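## Task

A flat plastic bar is held in a pinch between the thumb and index finger. Rotate it inside the hand until its orientation in the hand matches the two goal pictures, with the end that currently protrudes farther from the pinch pointing as pictured. Only the hand may touch the bar (the wrist camera, its bracket and the arm's last link count as hand); if the bar contacts anything else or leaves the hand, the task fails. To finish, keep the bar still and firmly gripped in the hand with the palm facing straight down and no hand motor reading "moving", then declare that you are done. A loose hold at the end fails.

## Robot and tools

Robot: a single arm carrying a five-fingered right hand, plus one camera, cam_wrist (616x616), mounted at the wrist. Knocking anything off the table also counts as failure.

Frames. Results report the hand point in the scene frame: origin on the table top under the arm base, +z up, +y to the left when facing along +x. The base may be tilted, and the printed position gets less exact at long reach. Motion commands use the hand point's own axes instead: +z runs along straightened fingers, +y points out of the palm, +x crosses the palm from the thumb toward the little finger. The hand point sits 0.05 m in front of the palm where index pad and thumb tip meet; fingers extend 0.06-0.07 m past it along +z. "Palm straight down" means hand +y points along scene -z. A wrist bracket on the little-finger side protrudes 0.03 m beyond the point along +y and 0.11 m across the palm.

The row. Every motion argument is one row of 14 numbers, each in [-1, 1], for the one arm: dx, dy, dz, rx, ry, rz, little, ring, middle, index, thumb_bend, thumb_turn, force_limit, speed. The first six are an offset, not a pose: a displacement of the hand point from its measured pose at the start of the action (for a call's first action, the last pose a result reported), in hand-point axes. 1.0 equals 0.6 m for dx-dz and 180 degrees for rx-rz; rx, ry, rz form one rotation vector. The six finger numbers are absolute targets: -1 open/straight, +1 fully closed; for thumb_turn -1 is beside the palm, +1 opposite the fingers. A pinch is roughly index +0.22, thumb_bend +0.75, thumb_turn +0.57. force_limit maps linearly from about 0 N (-1) to 10 N (+1) fingertip force (15 N for both thumb motors) and only halts closing motors. speed maps from near zero (-1) to full (+1; whole travel in 0.6 s). Optionally six more numbers from 0 to 1 scale each joint's position gain, in the order of the Joint positions line; they persist until replaced.

Tools.
- execute_actions(actions): a list of actions; each action is a table of up to 15 rows, one row per 1/30 s step. A shorter table repeats its final row until 15 steps pass. All rows in an action are offsets from the same start pose, not chained. An empty list just returns state and images.
- move(target, speed, blocking): target is one row as above, offset from the pose in the latest result that shows one. The hand point follows a straight path (0.5-10 s; cut off at 10 s) and turns the short way. speed is in m/s, 0.002 to 0.5, default 0.25; rotation is capped at twice that in rad/s. The path does not avoid obstacles, and faster or deeper contacts push harder. Hand numbers are sent at the start. With blocking=false you get a result after 0.5 s; then use wait or stop before any other motion.
- wait(seconds): 0 to 10; lets time pass holding the last command, returning early if a move ends.
- stop(): brakes a running move; needs some room.
- zoom_image(camera, region): camera "cam_wrist"; region [x0, y0, x1, y1] in pixels from the top-left, at most 504 by 504.
- show_instructions(): shows the scene's reference (goal) images.
- finished_scene(scene): pass the current scene's number; irreversible, and reports success. Ending a reply without a tool call ends everything.

Control behaviour. Each step the commanded pose is clamped to within 70 mm and 16 degrees of the measured pose; damped inverse kinematics then favours position over orientation. After an action the arm continues only to the last clamped pose, so large offsets need follow-up commands. Moves along hand z land off target (lower and short going toward the fingertips, higher going back); moves across or out of the palm land closer. An unmodelled load sags and tips the hand, more with each action that requests no arm motion. Joint ranges (rad): waist -2.618 to 3.054, shoulder 0 to 3.142, elbow 0 to 3.142, wrist pitch -1.571 to 1.571, wrist yaw -1.571 to 1.571, wrist roll -2.094 to 2.094.

Fingers. A motor starts only when its target changes (by 0.01 or more), runs until it arrives or, when closing, its load reaches force_limit, then locks (holding at least 15 N). Resending identical numbers keeps the grip. To squeeze more, raise force_limit and send a target further closed than hand_measured; to loosen, send one more open. Fast closing overshoots the limit; use speed -0.9 or below for a gentle grip. New force_limit/speed affect moving motors only.

Results. State line: end_effector_position (m) and end_effector_quat_wxyz. hand_measured, hand_stopped_by and hand_load_n list six values in row order. hand_stopped_by words: moving, target, force, stalled, fault (dead for the scene). hand_load_n is fingertip force, positive when pushing a finger open; a lost grip shows as loads near 0. hand_force_limit and hand_speed echo settings. "Hand target" is where the controller is driving. "pose unreachable" means the clearance check altered or blocked the command. Step readings list positions; HELD marks held-back steps. A move adds a "move:" line: done, off_target, moving, held or fault, plus limits (paced = clipped, held = some steps blocked, after which it may jump fast) and distance to target.

Hazards. Motors heat under load: MOTOR HOT at 75 °C, a 10 s arm stop at 90 °C, and at 100 °C the arm goes limp and falls; FAULT lines report stops. Avoid drops, slips, slams, hard impacts and strong pushes.

Each tool is called as name([rows], argument=value, ...), one row to a line, values as JSON.

Reference images:

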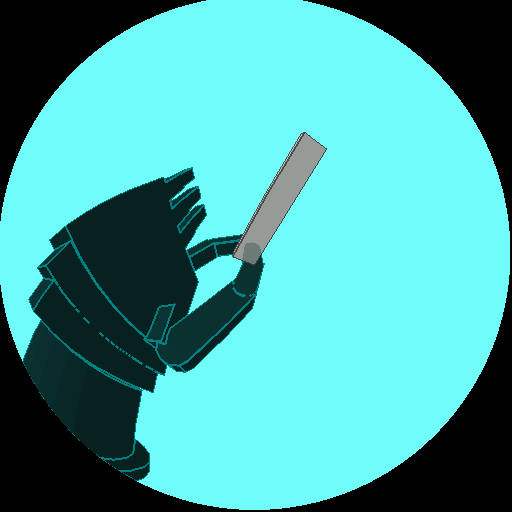

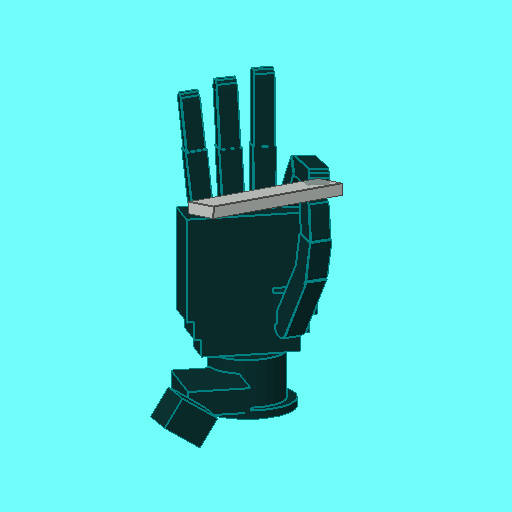

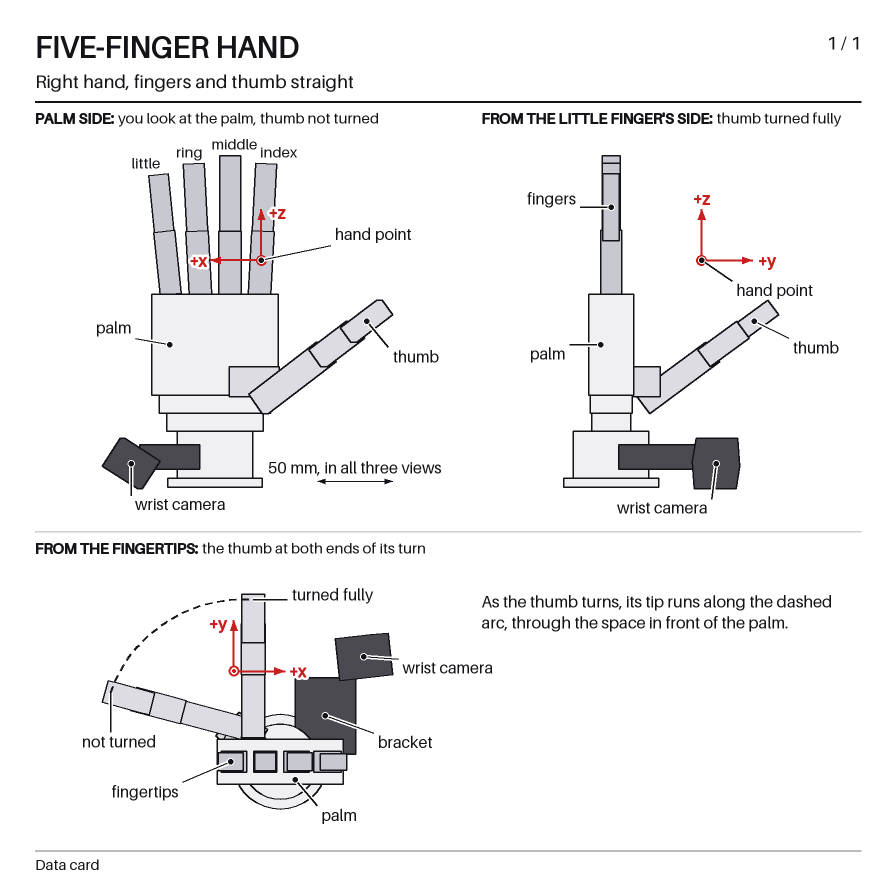

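## Session

execute_actions(actions=[])

Scene clock: 0.00 s.
end_effector_position=(+0.3448, +0.0062, +0.4159) hand_measured=(-1.000, -1.000, -1.000, +0.104, +0.750, +0.570) hand_load_n=(+0.0, +0.0, +0.0, +6.5, +1.0, +0.0) hand_stopped_by=(target, target, target, target, target, target) hand_force_limit=0.00 hand_speed=-0.80 end_effector_quat_wxyz=(+0.524, -0.480, +0.480, -0.515)
Joint positions: [-0.164  0.78   0.797  0.054 -0.197  0.022]
Joint velocities: [ 0.007  0.022 -0.007 -0.051 -0.022  0.051]
Hand target: +0.345, +0.006, +0.417; +0.525, -0.479, +0.478, -0.516
Joint stiffness scale: [1. 1. 1. 1. 1. 1.]

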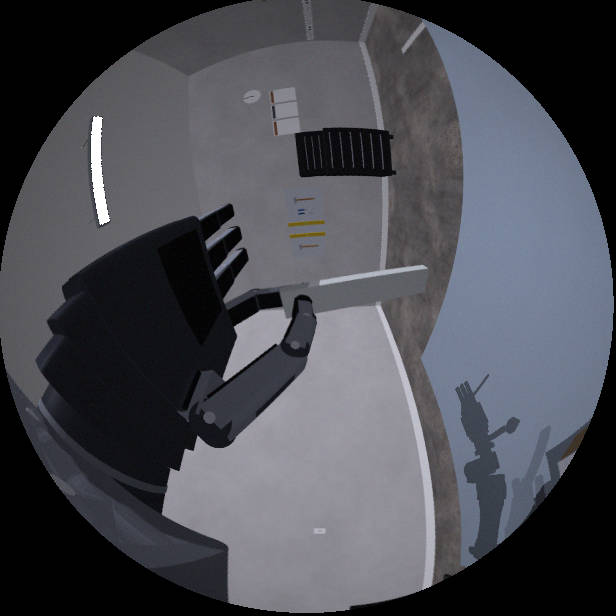

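move(target=[0,0,0,0,0,0.36,-1,-1,-1,0.104,0.75,0.57,0,-0.9])

execute_actions([
  [[0,0,0,0,0,0,-1,-1,-1,0.092,0.75,0.57,0,-0.9]],
])

Scene clock: 11.43 s.
end_effector_position=(+0.3431, +0.0080, +0.4212) hand_measured=(-1.000, -1.000, -1.000, +0.104, +0.750, +0.570) hand_load_n=(+0.0, +0.0, +0.0, +6.5, +1.0, +0.0) hand_stopped_by=(target, target, target, target, target, target) hand_force_limit=0.00 hand_speed=-0.90 end_effector_quat_wxyz=(+0.719, -0.152, +0.660, -0.159)
Joint positions: [-0.374  0.804  0.571  0.313 -0.407  1.158]
Joint velocities: [-0.002  0.022 -0.007  0.051  0.007  0.022]
Hand target: +0.345, +0.005, +0.416; +0.718, -0.148, +0.662, -0.154
Off the commanded pose: 0.006 m, 1 deg.
Joint stiffness scale: [1. 1. 1. 1. 1. 1.]
move: done

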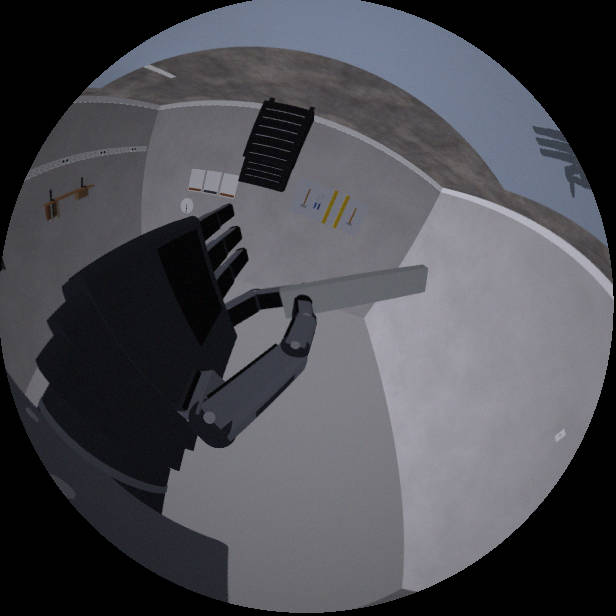

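Scene clock: 11.93 s.
end_effector_position=(+0.3431, +0.0080, +0.4212) hand_measured=(-1.000, -1.000, -1.000, +0.092, +0.750, +0.570) hand_load_n=(+0.0, +0.0, +0.0, +2.0, +0.5, -0.5) hand_stopped_by=(target, target, target, target, target, target) hand_force_limit=0.00 hand_speed=-0.90 end_effector_quat_wxyz=(+0.719, -0.152, +0.660, -0.159)
Joint positions: [-0.374  0.804  0.571  0.313 -0.407  1.159]
Joint velocities: [-0.027 -0.002 -0.002 -0.022  0.007 -0.066]
Hand target: +0.343, +0.008, +0.421; +0.719, -0.152, +0.660, -0.159
Off the commanded pose: 0.000 m, 0 deg.
Joint stiffness scale: [1. 1. 1. 1. 1. 1.]
Step readings (end_effector_position):
0: (+0.3431, +0.0080, +0.4212)
1: (+0.3431, +0.0080, +0.4212)
2: (+0.3431, +0.0080, +0.4212)
4: (+0.3431, +0.0080, +0.4212)
8: (+0.3431, +0.0080, +0.4212)
15: end_effector_position above

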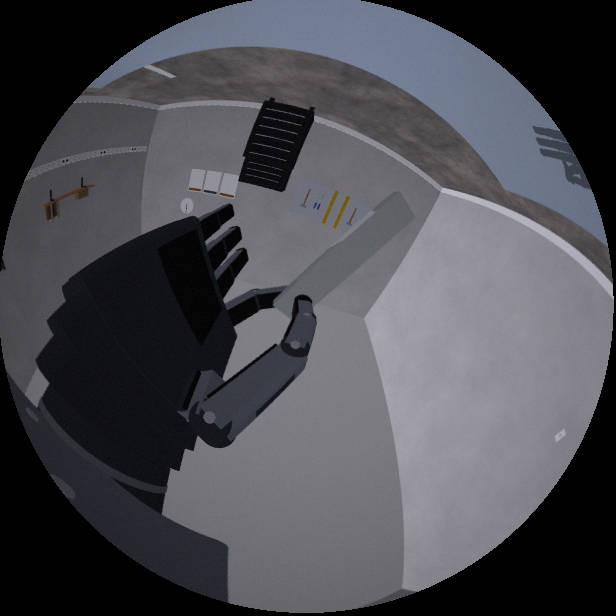

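execute_actions(actions=[])

Scene clock: 15.23 s.
end_effector_position=(+0.3431, +0.0080, +0.4212) hand_measured=(-1.000, -1.000, -1.000, +0.092, +0.750, +0.570) hand_load_n=(+0.0, +0.0, +0.0, +2.0, +0.5, -0.5) hand_stopped_by=(target, target, target, target, target, target) hand_force_limit=0.00 hand_speed=-0.90 end_effector_quat_wxyz=(+0.719, -0.152, +0.660, -0.159)
Joint positions: [-0.374  0.804  0.571  0.313 -0.407  1.159]
Joint velocities: [ 0.012 -0.027  0.012  0.022  0.007 -0.051]
Hand target: +0.343, +0.008, +0.421; +0.719, -0.152, +0.660, -0.159
Off the commanded pose: 0.000 m, 0 deg.
Joint stiffness scale: [1. 1. 1. 1. 1. 1.]

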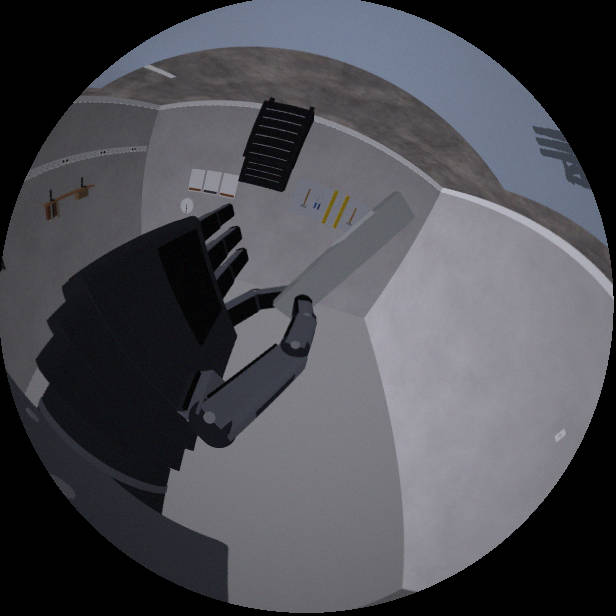

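Needs about 17° more; roll further slowly.

move(target=[0,0,0,0,0,0.1,-1,-1,-1,0.092,0.75,0.57,0,-0.9], speed=0.1)

Scene clock: 26.00 s.
end_effector_position=(+0.3424, +0.0066, +0.4227) hand_measured=(-1.000, -1.000, -1.000, +0.092, +0.750, +0.570) hand_load_n=(+0.0, +0.0, +0.0, +2.0, +0.5, -0.5) hand_stopped_by=(target, target, target, target, target, target) hand_force_limit=0.00 hand_speed=-0.90 end_effector_quat_wxyz=(+0.732, -0.051, +0.678, -0.049)
Joint positions: [-0.36   0.804  0.506  0.37  -0.393  1.457]
Joint velocities: [ 0.022  0.002  0.012  0.022  0.051 -0.007]
Hand target: +0.343, +0.008, +0.421; +0.734, -0.047, +0.676, -0.045
Off the commanded pose: 0.002 m, 1 deg.
Joint stiffness scale: [1. 1. 1. 1. 1. 1.]
move: done

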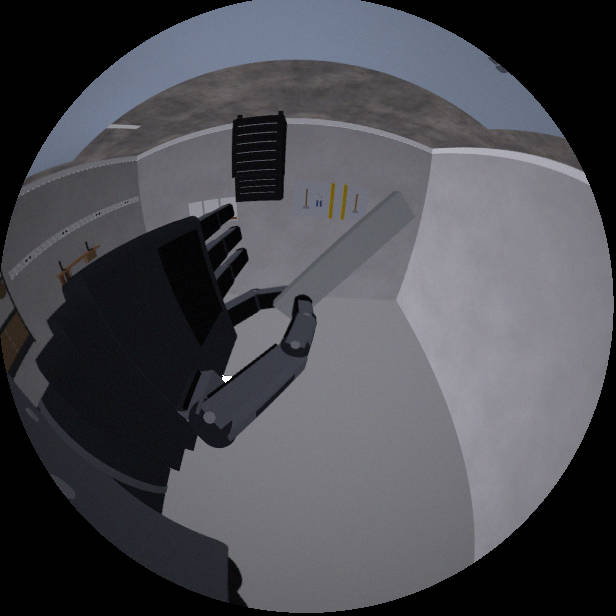

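move(target=[0,0,0,0,0,0.08,-1,-1,-1,0.092,0.75,0.57,0,-0.9], speed=0.1)

Scene clock: 36.57 s.
end_effector_position=(+0.3433, +0.0049, +0.4223) hand_measured=(-1.000, -1.000, -1.000, +0.092, +0.750, +0.570) hand_load_n=(+0.0, +0.0, +0.0, +2.0, +0.5, -0.5) hand_stopped_by=(target, target, target, target, target, target) hand_force_limit=0.00 hand_speed=-0.90 end_effector_quat_wxyz=(+0.728, +0.032, +0.684, +0.040)
Joint positions: [-0.325  0.804  0.46   0.4   -0.359  1.692]
Joint velocities: [ 0.002  0.002 -0.002  0.066 -0.037  0.037]
Hand target: +0.342, +0.007, +0.423; +0.732, +0.035, +0.679, +0.044
Off the commanded pose: 0.002 m, 1 deg.
Joint stiffness scale: [1. 1. 1. 1. 1. 1.]
move: done

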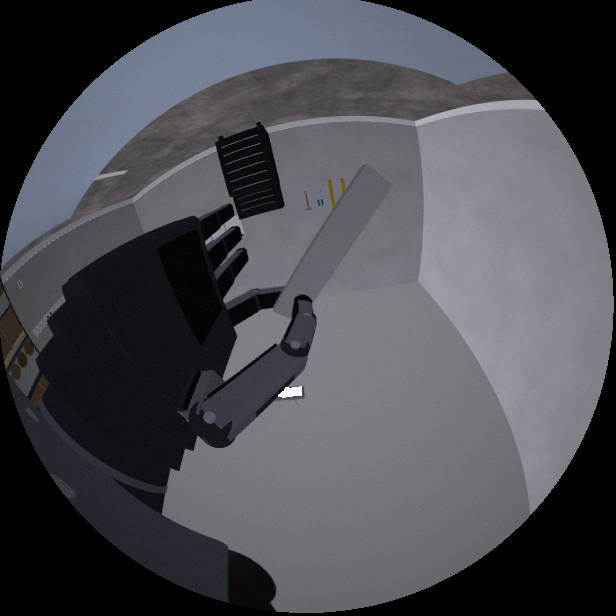

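execute_actions([
  [[0,0,0,0,0,0,-1,-1,-1,0.2,0.75,0.57,0.7,-0.9]],
])

move(target=[0,0,0,-0.012,0.012,-0.535,-1,-1,-1,0.2,0.75,0.57,0.7,-0.9])

Scene clock: 41.23 s.
end_effector_position=(+0.3433, +0.0046, +0.4228) hand_measured=(-1.000, -1.000, -1.000, +0.110, +0.750, +0.570) hand_load_n=(+0.0, +0.0, +0.0, +9.5, +1.0, -1.0) hand_stopped_by=(target, target, target, force, target, target) hand_force_limit=0.70 hand_speed=-0.90 end_effector_quat_wxyz=(+0.728, +0.033, +0.683, +0.041)
Joint positions: [-0.325  0.804  0.46   0.402 -0.358  1.695]
Joint velocities: [ 0.012 -0.012  0.007 -0.037 -0.081 -0.051]
Hand target: +0.343, +0.005, +0.422; +0.728, +0.032, +0.684, +0.040
Off the commanded pose: 0.001 m, 0 deg.
Joint stiffness scale: [1. 1. 1. 1. 1. 1.]
Step readings (end_effector_position):
0: (+0.3433, +0.0046, +0.4228)
1: (+0.3433, +0.0046, +0.4228)
2: (+0.3433, +0.0046, +0.4228)
4: (+0.3433, +0.0046, +0.4228)
8: (+0.3433, +0.0046, +0.4228)
15: end_effector_position above

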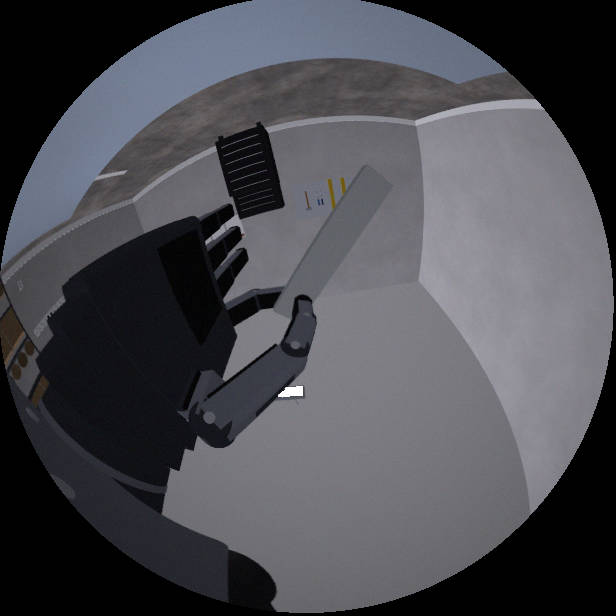

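Scene clock: 45.20 s.
end_effector_position=(+0.3410, +0.0050, +0.4181) hand_measured=(-1.000, -1.000, -1.000, +0.110, +0.750, +0.570) hand_load_n=(+0.0, +0.0, +0.0, +9.0, +1.0, -0.5) hand_stopped_by=(target, target, target, force, target, target) hand_force_limit=0.70 hand_speed=-0.90 end_effector_quat_wxyz=(+0.507, -0.498, +0.495, -0.500)
Joint positions: [-0.173  0.804  0.887 -0.079 -0.21   0.004]
Joint velocities: [ 0.017  0.002 -0.007 -0.022  0.022 -0.007]
Hand target: +0.343, +0.005, +0.423; +0.505, -0.500, +0.492, -0.503
Off the commanded pose: 0.005 m, 1 deg.
Joint stiffness scale: [1. 1. 1. 1. 1. 1.]
move: done

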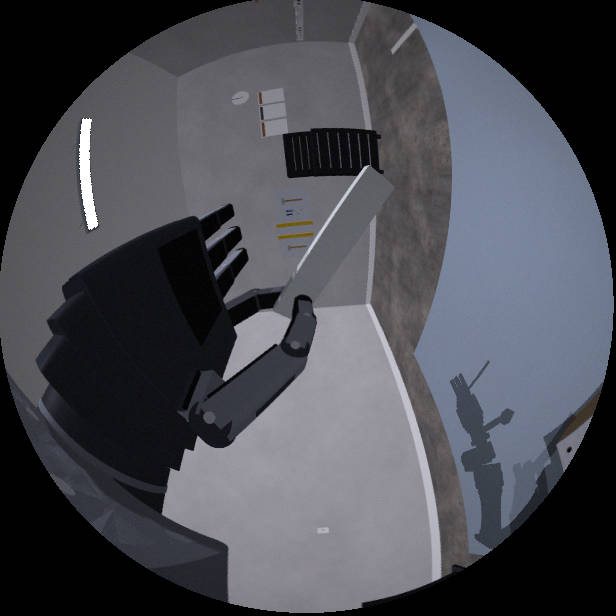

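finished_scene(scene=1)

The scene is finished: the task was done.


## Next scene

A flat steel bar is held in a pinch between the thumb and index finger. Rotate it inside the hand until its orientation in the hand matches the two goal pictures, with the end that currently protrudes farther from the pinch pointing as pictured. Only the hand may touch the bar (the wrist camera, its bracket and the arm's last link count as hand); if the bar contacts anything else or leaves the hand, the task fails. To finish, keep the bar still and firmly gripped in the hand with the palm facing straight down and no hand motor reading "moving", then declare that you are done. A loose hold at the end fails.

show_instructions()

execute_actions(actions=[])

Reference images for this scene: goal picture from the wrist camera place, goal picture looking into the palm, FIVE-FINGER HAND page 1.

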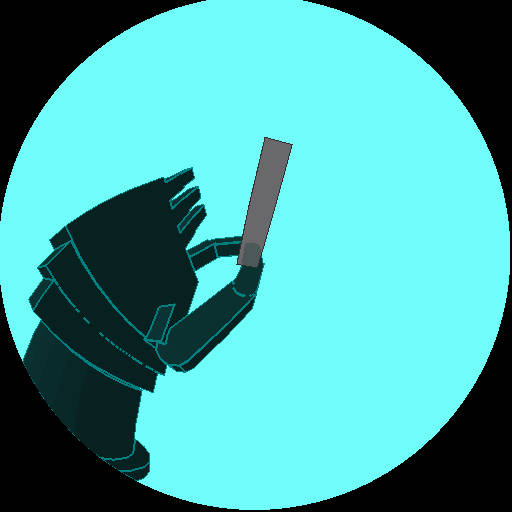

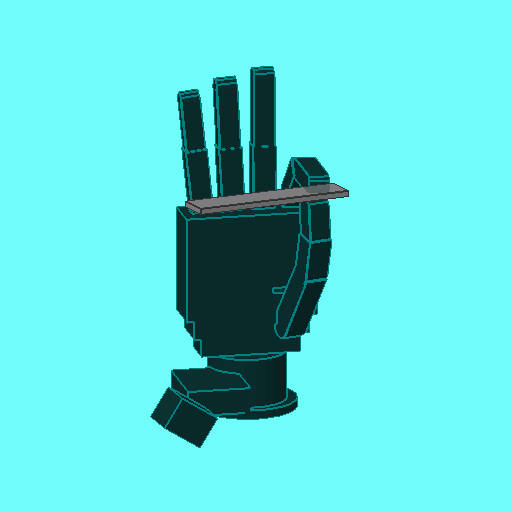

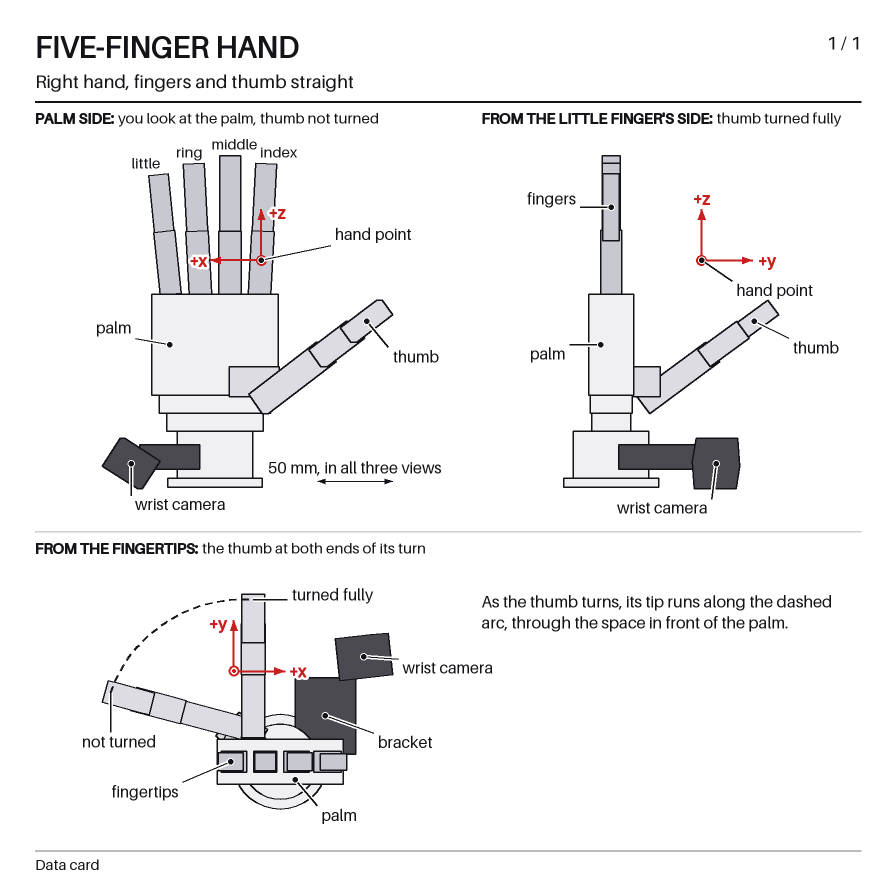

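Scene clock: 0.00 s.
end_effector_position=(+0.3452, -0.0053, +0.3886) hand_measured=(-1.000, -1.000, -1.000, +0.168, +0.750, +0.570) hand_load_n=(+0.0, +0.0, +0.0, +7.0, +0.5, -0.5) hand_stopped_by=(target, target, target, target, target, target) hand_force_limit=0.00 hand_speed=-0.80 end_effector_quat_wxyz=(+0.497, -0.483, +0.515, -0.504)
Joint positions: [-0.179  0.786  0.769  0.01  -0.166  0.023]
Joint velocities: [-0.017 -0.012  0.002  0.022  0.051  0.022]
Hand target: +0.345, -0.005, +0.388; +0.497, -0.483, +0.515, -0.504
Joint stiffness scale: [1. 1. 1. 1. 1. 1.]

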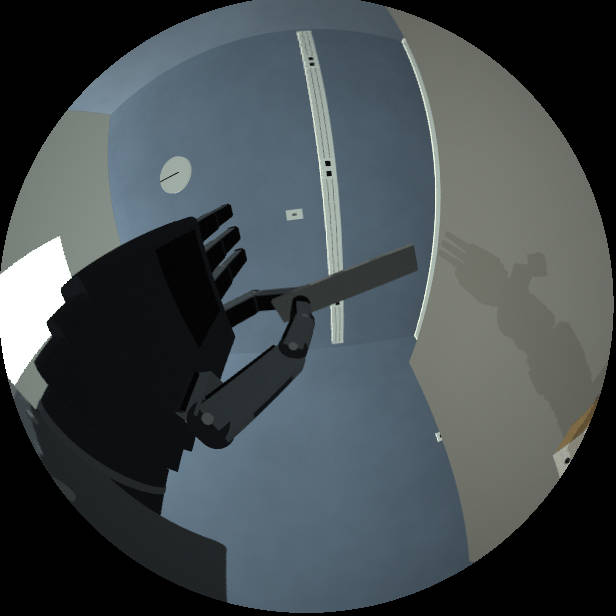

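Loosen first, then roll slowly.

move(target=[0,0,0,0,0,0.5,-1,-1,-1,0.156,0.75,0.57,0,-0.9], speed=0.15)

Scene clock: 8.73 s.
end_effector_position=(+0.3428, -0.0068, +0.3926) hand_measured=(-1.000, -1.000, -1.000, +0.156, +0.750, +0.570) hand_load_n=(+0.0, +0.0, +0.0, +2.0, +0.5, -0.5) hand_stopped_by=(target, target, target, target, target, target) hand_force_limit=0.00 hand_speed=-0.90 end_effector_quat_wxyz=(+0.708, +0.019, +0.706, -0.010)
Joint positions: [-0.369  0.786  0.424  0.354 -0.354  1.58 ]
Joint velocities: [-0.002  0.002  0.012 -0.037 -0.037 -0.037]
Hand target: +0.345, -0.006, +0.389; +0.708, +0.023, +0.706, -0.005
Off the commanded pose: 0.005 m, 1 deg.
Joint stiffness scale: [1. 1. 1. 1. 1. 1.]
move: done

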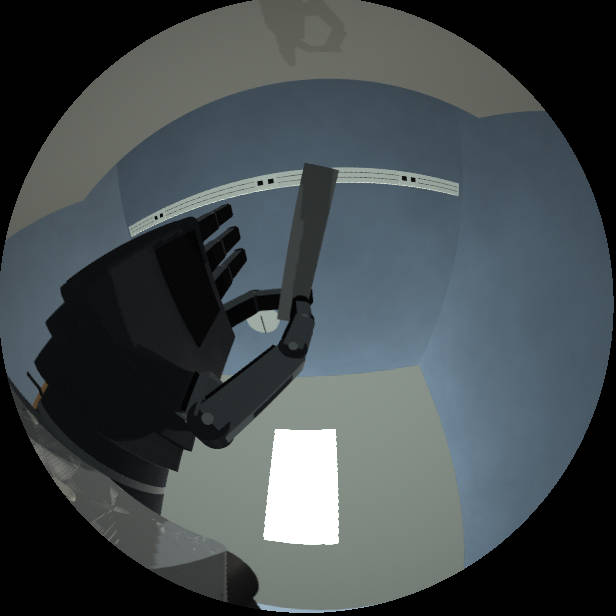

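Within about 2°.

execute_actions([
  [[0,0,0,0,0,0,-1,-1,-1,0.3,0.75,0.57,1,-0.9]],
])

move(target=[0,0,0,0,0,-0.508,-1,-1,-1,0.3,0.75,0.57,1,-0.9], speed=0.2)

Scene clock: 15.37 s.
end_effector_position=(+0.3428, -0.0069, +0.3930) hand_measured=(-1.000, -1.000, -1.000, +0.174, +0.750, +0.570) hand_load_n=(+0.0, +0.0, +0.0, +9.5, +0.5, -1.0) hand_stopped_by=(target, target, target, force, target, target) hand_force_limit=1.00 hand_speed=-0.90 end_effector_quat_wxyz=(+0.708, +0.020, +0.706, -0.009)
Joint positions: [-0.368  0.786  0.424  0.355 -0.353  1.582]
Joint velocities: [ 0.017 -0.002 -0.017  0.037  0.037  0.007]
Hand target: +0.343, -0.007, +0.393; +0.708, +0.019, +0.706, -0.010
Off the commanded pose: 0.000 m, 0 deg.
Joint stiffness scale: [1. 1. 1. 1. 1. 1.]
Step readings (end_effector_position):
0: (+0.3428, -0.0069, +0.3930)
1: (+0.3428, -0.0069, +0.3930)
2: (+0.3428, -0.0069, +0.3930)
4: (+0.3428, -0.0069, +0.3930)
8: (+0.3428, -0.0069, +0.3930)
15: end_effector_position above

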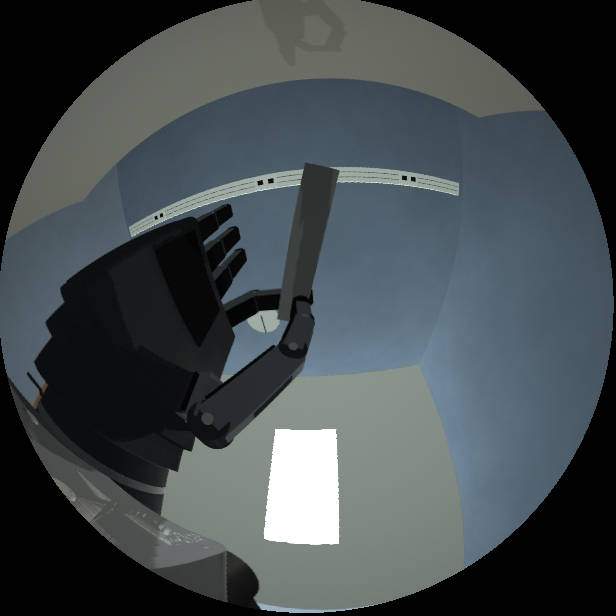

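Scene clock: 19.93 s.
end_effector_position=(+0.3434, -0.0075, +0.3816) hand_measured=(-1.000, -1.000, -1.000, +0.174, +0.750, +0.570) hand_load_n=(+0.0, +0.0, +0.0, +9.5, +1.5, -0.5) hand_stopped_by=(target, target, target, force, target, target) hand_force_limit=1.00 hand_speed=-0.90 end_effector_quat_wxyz=(+0.485, -0.494, +0.516, -0.504)
Joint positions: [-0.183  0.786  0.771 -0.016 -0.167 -0.004]
Joint velocities: [-0.027 -0.007 -0.012  0.081  0.022 -0.037]
Hand target: +0.343, -0.006, +0.393; +0.488, -0.492, +0.507, -0.514
Off the commanded pose: 0.011 m, 2 deg.
Joint stiffness scale: [1. 1. 1. 1. 1. 1.]
move: off_target

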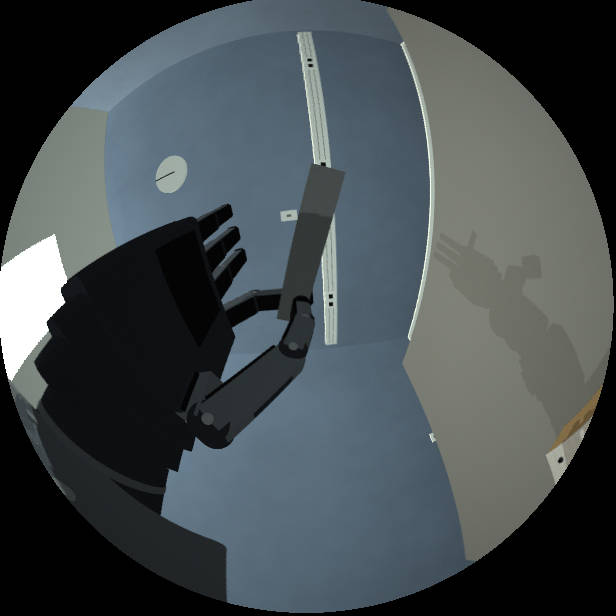

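Slipped a little, so the hold is marginal; tighten with the thumb.

execute_actions([
  [[0,0,0,0,0,0,-1,-1,-1,0.3,0.72,0.57,1,-0.9]],
])

Scene clock: 23.90 s.
end_effector_position=(+0.3434, -0.0079, +0.3813) hand_measured=(-1.000, -1.000, -1.000, +0.174, +0.718, +0.570) hand_load_n=(+0.0, +0.0, +0.0, +8.0, +2.5, +0.0) hand_stopped_by=(target, target, target, force, target, target) hand_force_limit=1.00 hand_speed=-0.90 end_effector_quat_wxyz=(+0.484, -0.494, +0.516, -0.505)
Joint positions: [-0.183  0.786  0.771 -0.017 -0.166 -0.006]
Joint velocities: [ 0.002 -0.012  0.022 -0.051  0.037 -0.051]
Hand target: +0.343, -0.008, +0.382; +0.485, -0.494, +0.516, -0.504
Off the commanded pose: 0.000 m, 0 deg.
Joint stiffness scale: [1. 1. 1. 1. 1. 1.]
Step readings (end_effector_position):
0: (+0.3434, -0.0079, +0.3814)
1: (+0.3434, -0.0079, +0.3814)
2: (+0.3434, -0.0079, +0.3814)
4: (+0.3434, -0.0079, +0.3814)
8: (+0.3434, -0.0079, +0.3814)
15: end_effector_position above

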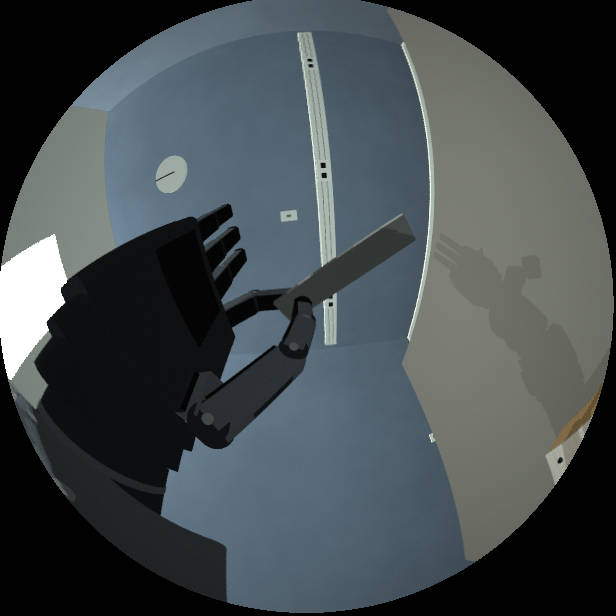

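move(target=[0,0,0,0,0,0.2,-1,-1,-1,0.3,0.72,0.57,1,-0.9])

move(target=[0,0,0,0,0,0.28,-1,-1,-1,0.16,0.72,0.57,1,-0.9], speed=0.15)

Scene clock: 36.40 s.
end_effector_position=(+0.3415, -0.0061, +0.3837) hand_measured=(-1.000, -1.000, -1.000, +0.174, +0.718, +0.570) hand_load_n=(+0.0, +0.0, +0.0, +7.5, +2.5, +0.0) hand_stopped_by=(target, target, target, force, target, target) hand_force_limit=1.00 hand_speed=-0.90 end_effector_quat_wxyz=(+0.613, -0.315, +0.644, -0.333)
Joint positions: [-0.363  0.786  0.671  0.074 -0.347  0.603]
Joint velocities: [ 0.002 -0.022 -0.012  0.037 -0.037  0.066]
Hand target: +0.343, -0.008, +0.381; +0.616, -0.311, +0.644, -0.331
Off the commanded pose: 0.003 m, 1 deg.
Joint stiffness scale: [1. 1. 1. 1. 1. 1.]
move: done

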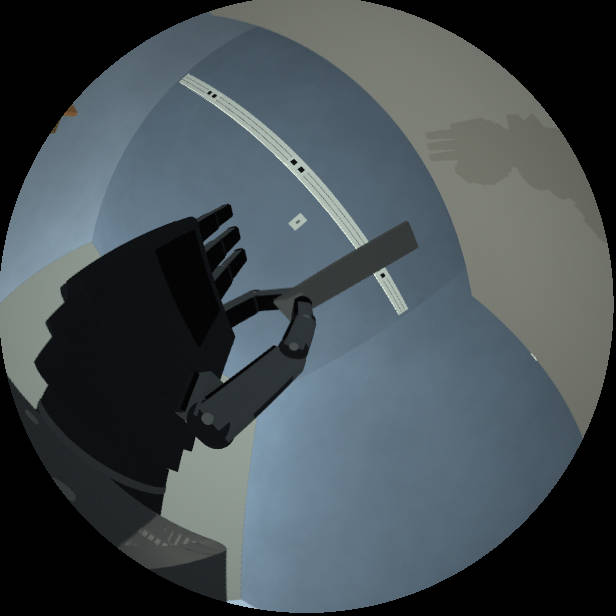

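Scene clock: 39.83 s.
end_effector_position=(+0.3431, -0.0089, +0.3796) hand_measured=(-1.000, -1.000, -1.000, +0.160, +0.718, +0.570) hand_load_n=(+0.0, +0.0, +0.0, +2.0, +0.5, -0.5) hand_stopped_by=(target, target, target, target, target, target) hand_force_limit=1.00 hand_speed=-0.90 end_effector_quat_wxyz=(+0.687, -0.012, +0.726, -0.041)
Joint positions: [-0.396  0.786  0.456  0.261 -0.379  1.468]
Joint velocities: [-0.012  0.012  0.007 -0.037 -0.081  0.066]
Hand target: +0.341, -0.006, +0.384; +0.696, -0.011, +0.717, -0.040
Off the commanded pose: 0.005 m, 1 deg.
Joint stiffness scale: [1. 1. 1. 1. 1. 1.]
move: done

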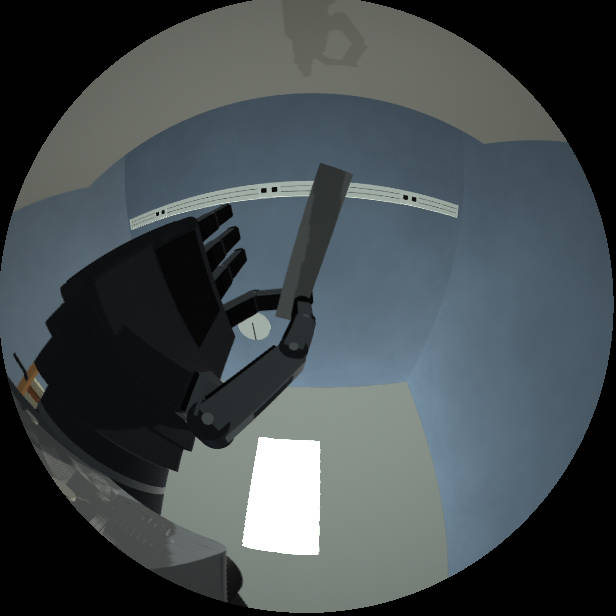

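move(target=[0,0,0,0,0,0.025,-1,-1,-1,0.16,0.72,0.57,1,-0.9], speed=0.1)

execute_actions([
  [[0,0,0,0,0,0,-1,-1,-1,0.3,0.72,0.57,1,-0.5]],
])

Scene clock: 57.70 s.
end_effector_position=(+0.3434, -0.0114, +0.3840) hand_measured=(-1.000, -1.000, -1.000, +0.160, +0.718, +0.570) hand_load_n=(+0.0, +0.0, +0.0, +2.0, +0.5, -0.5) hand_stopped_by=(target, target, target, target, target, target) hand_force_limit=1.00 hand_speed=-0.90 end_effector_quat_wxyz=(+0.688, +0.012, +0.725, -0.020)
Joint positions: [-0.396  0.786  0.456  0.263 -0.375  1.534]
Joint velocities: [ 0.002  0.007 -0.017  0.007 -0.066  0.051]
Hand target: +0.343, -0.009, +0.380; +0.688, +0.016, +0.726, -0.014
Off the commanded pose: 0.005 m, 1 deg.
Joint stiffness scale: [1. 1. 1. 1. 1. 1.]
move: done

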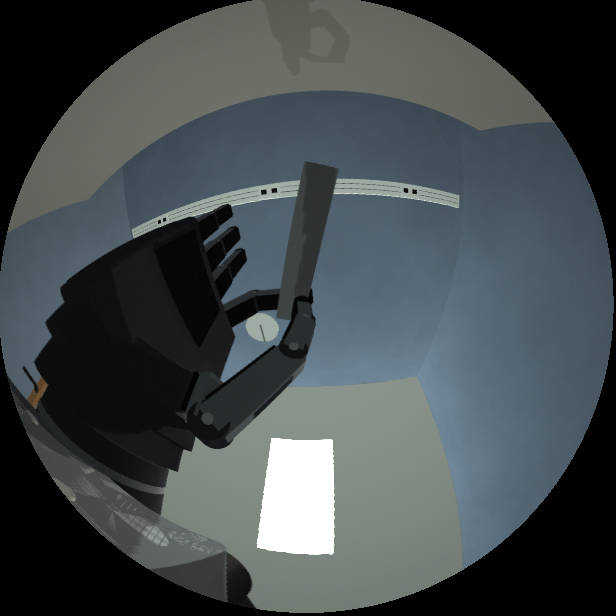

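Scene clock: 58.20 s.
end_effector_position=(+0.3434, -0.0114, +0.3840) hand_measured=(-1.000, -1.000, -1.000, +0.180, +0.718, +0.570) hand_load_n=(+0.0, +0.0, +0.0, +10.5, +1.0, -1.0) hand_stopped_by=(target, target, target, force, target, target) hand_force_limit=1.00 hand_speed=-0.50 end_effector_quat_wxyz=(+0.688, +0.012, +0.725, -0.020)
Joint positions: [-0.396  0.786  0.456  0.263 -0.375  1.534]
Joint velocities: [-0.012 -0.017  0.017 -0.037 -0.007 -0.007]
Hand target: +0.343, -0.011, +0.384; +0.688, +0.012, +0.725, -0.020
Off the commanded pose: 0.000 m, 0 deg.
Joint stiffness scale: [1. 1. 1. 1. 1. 1.]
Step readings (end_effector_position):
0: (+0.3434, -0.0114, +0.3840)
1: (+0.3434, -0.0114, +0.3840)
2: (+0.3434, -0.0114, +0.3840)
4: (+0.3434, -0.0114, +0.3840)
8: (+0.3434, -0.0114, +0.3840)
15: end_effector_position above

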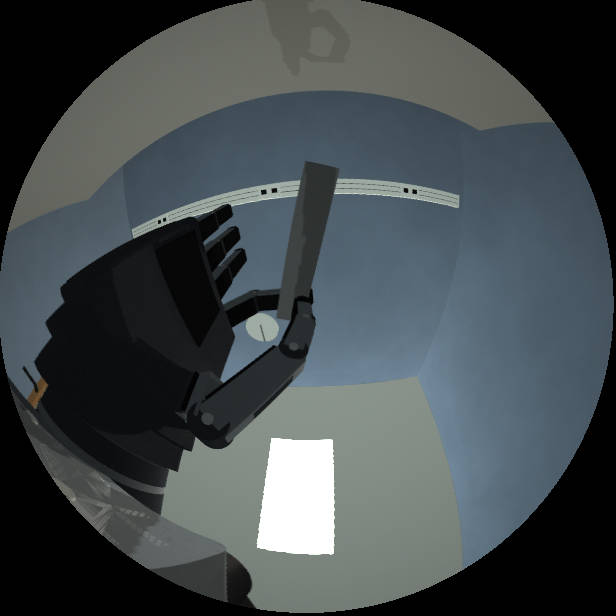

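move(target=[0,0,0,0.017,-0.017,-0.498,-1,-1,-1,0.3,0.75,0.57,1,-0.9], speed=0.17)

wait(seconds=2)

Scene clock: 66.73 s.
end_effector_position=(+0.3455, -0.0124, +0.3691) hand_measured=(-1.000, -1.000, -1.000, +0.178, +0.742, +0.570) hand_load_n=(+0.0, +0.0, +0.0, +11.0, +5.0, -0.5) hand_stopped_by=(target, target, target, force, stalled, target) hand_force_limit=1.00 hand_speed=-0.90 end_effector_quat_wxyz=(+0.487, -0.490, +0.519, -0.504)
Joint positions: [-0.21   0.786  0.718  0.039 -0.19   0.005]
Joint velocities: [-0.022  0.007  0.002  0.007  0.051  0.037]
Hand target: +0.343, -0.011, +0.384; +0.491, -0.486, +0.506, -0.516
Off the commanded pose: 0.015 m, 2 deg.
Joint stiffness scale: [1. 1. 1. 1. 1. 1.]
move: off_target

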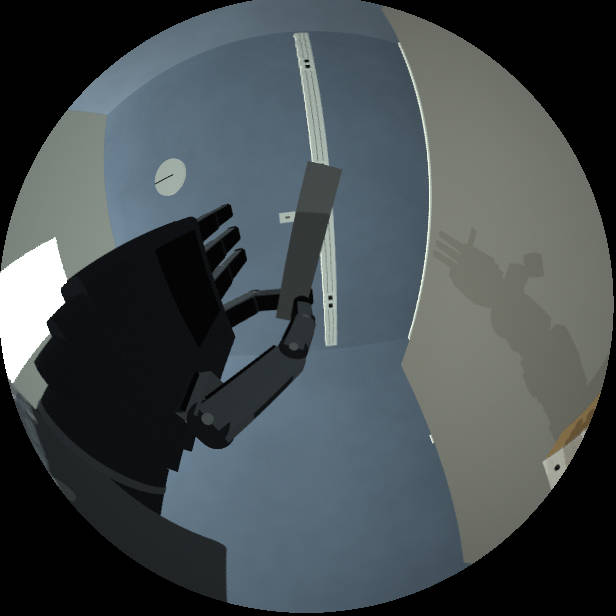

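Scene clock: 68.73 s.
end_effector_position=(+0.3455, -0.0128, +0.3690) hand_measured=(-1.000, -1.000, -1.000, +0.178, +0.742, +0.570) hand_load_n=(+0.0, +0.0, +0.0, +11.0, +5.0, -0.5) hand_stopped_by=(target, target, target, force, stalled, target) hand_force_limit=1.00 hand_speed=-0.90 end_effector_quat_wxyz=(+0.486, -0.491, +0.519, -0.504)
Joint positions: [-0.21   0.786  0.718  0.039 -0.189  0.002]
Joint velocities: [-0.007  0.002 -0.032 -0.007 -0.051  0.007]
Hand target: +0.343, -0.011, +0.384; +0.491, -0.486, +0.506, -0.516
Off the commanded pose: 0.015 m, 2 deg.
Joint stiffness scale: [1. 1. 1. 1. 1. 1.]
wait: 2.00 s; at rest by 0.17 s

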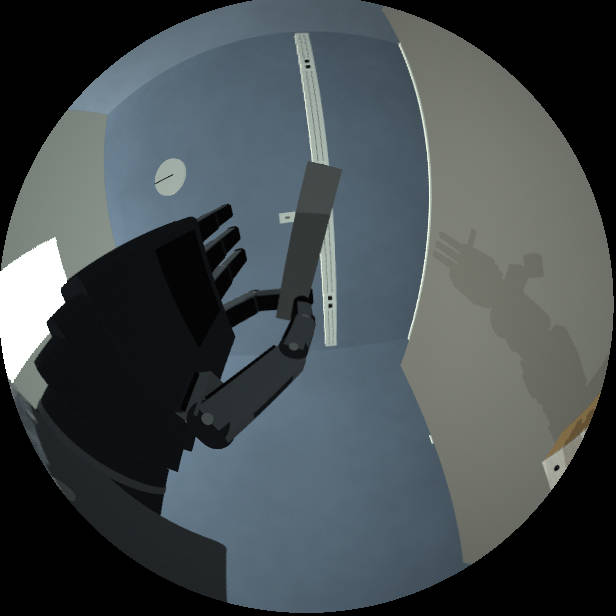

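finished_scene(scene=2)

The scene is finished: the task was done.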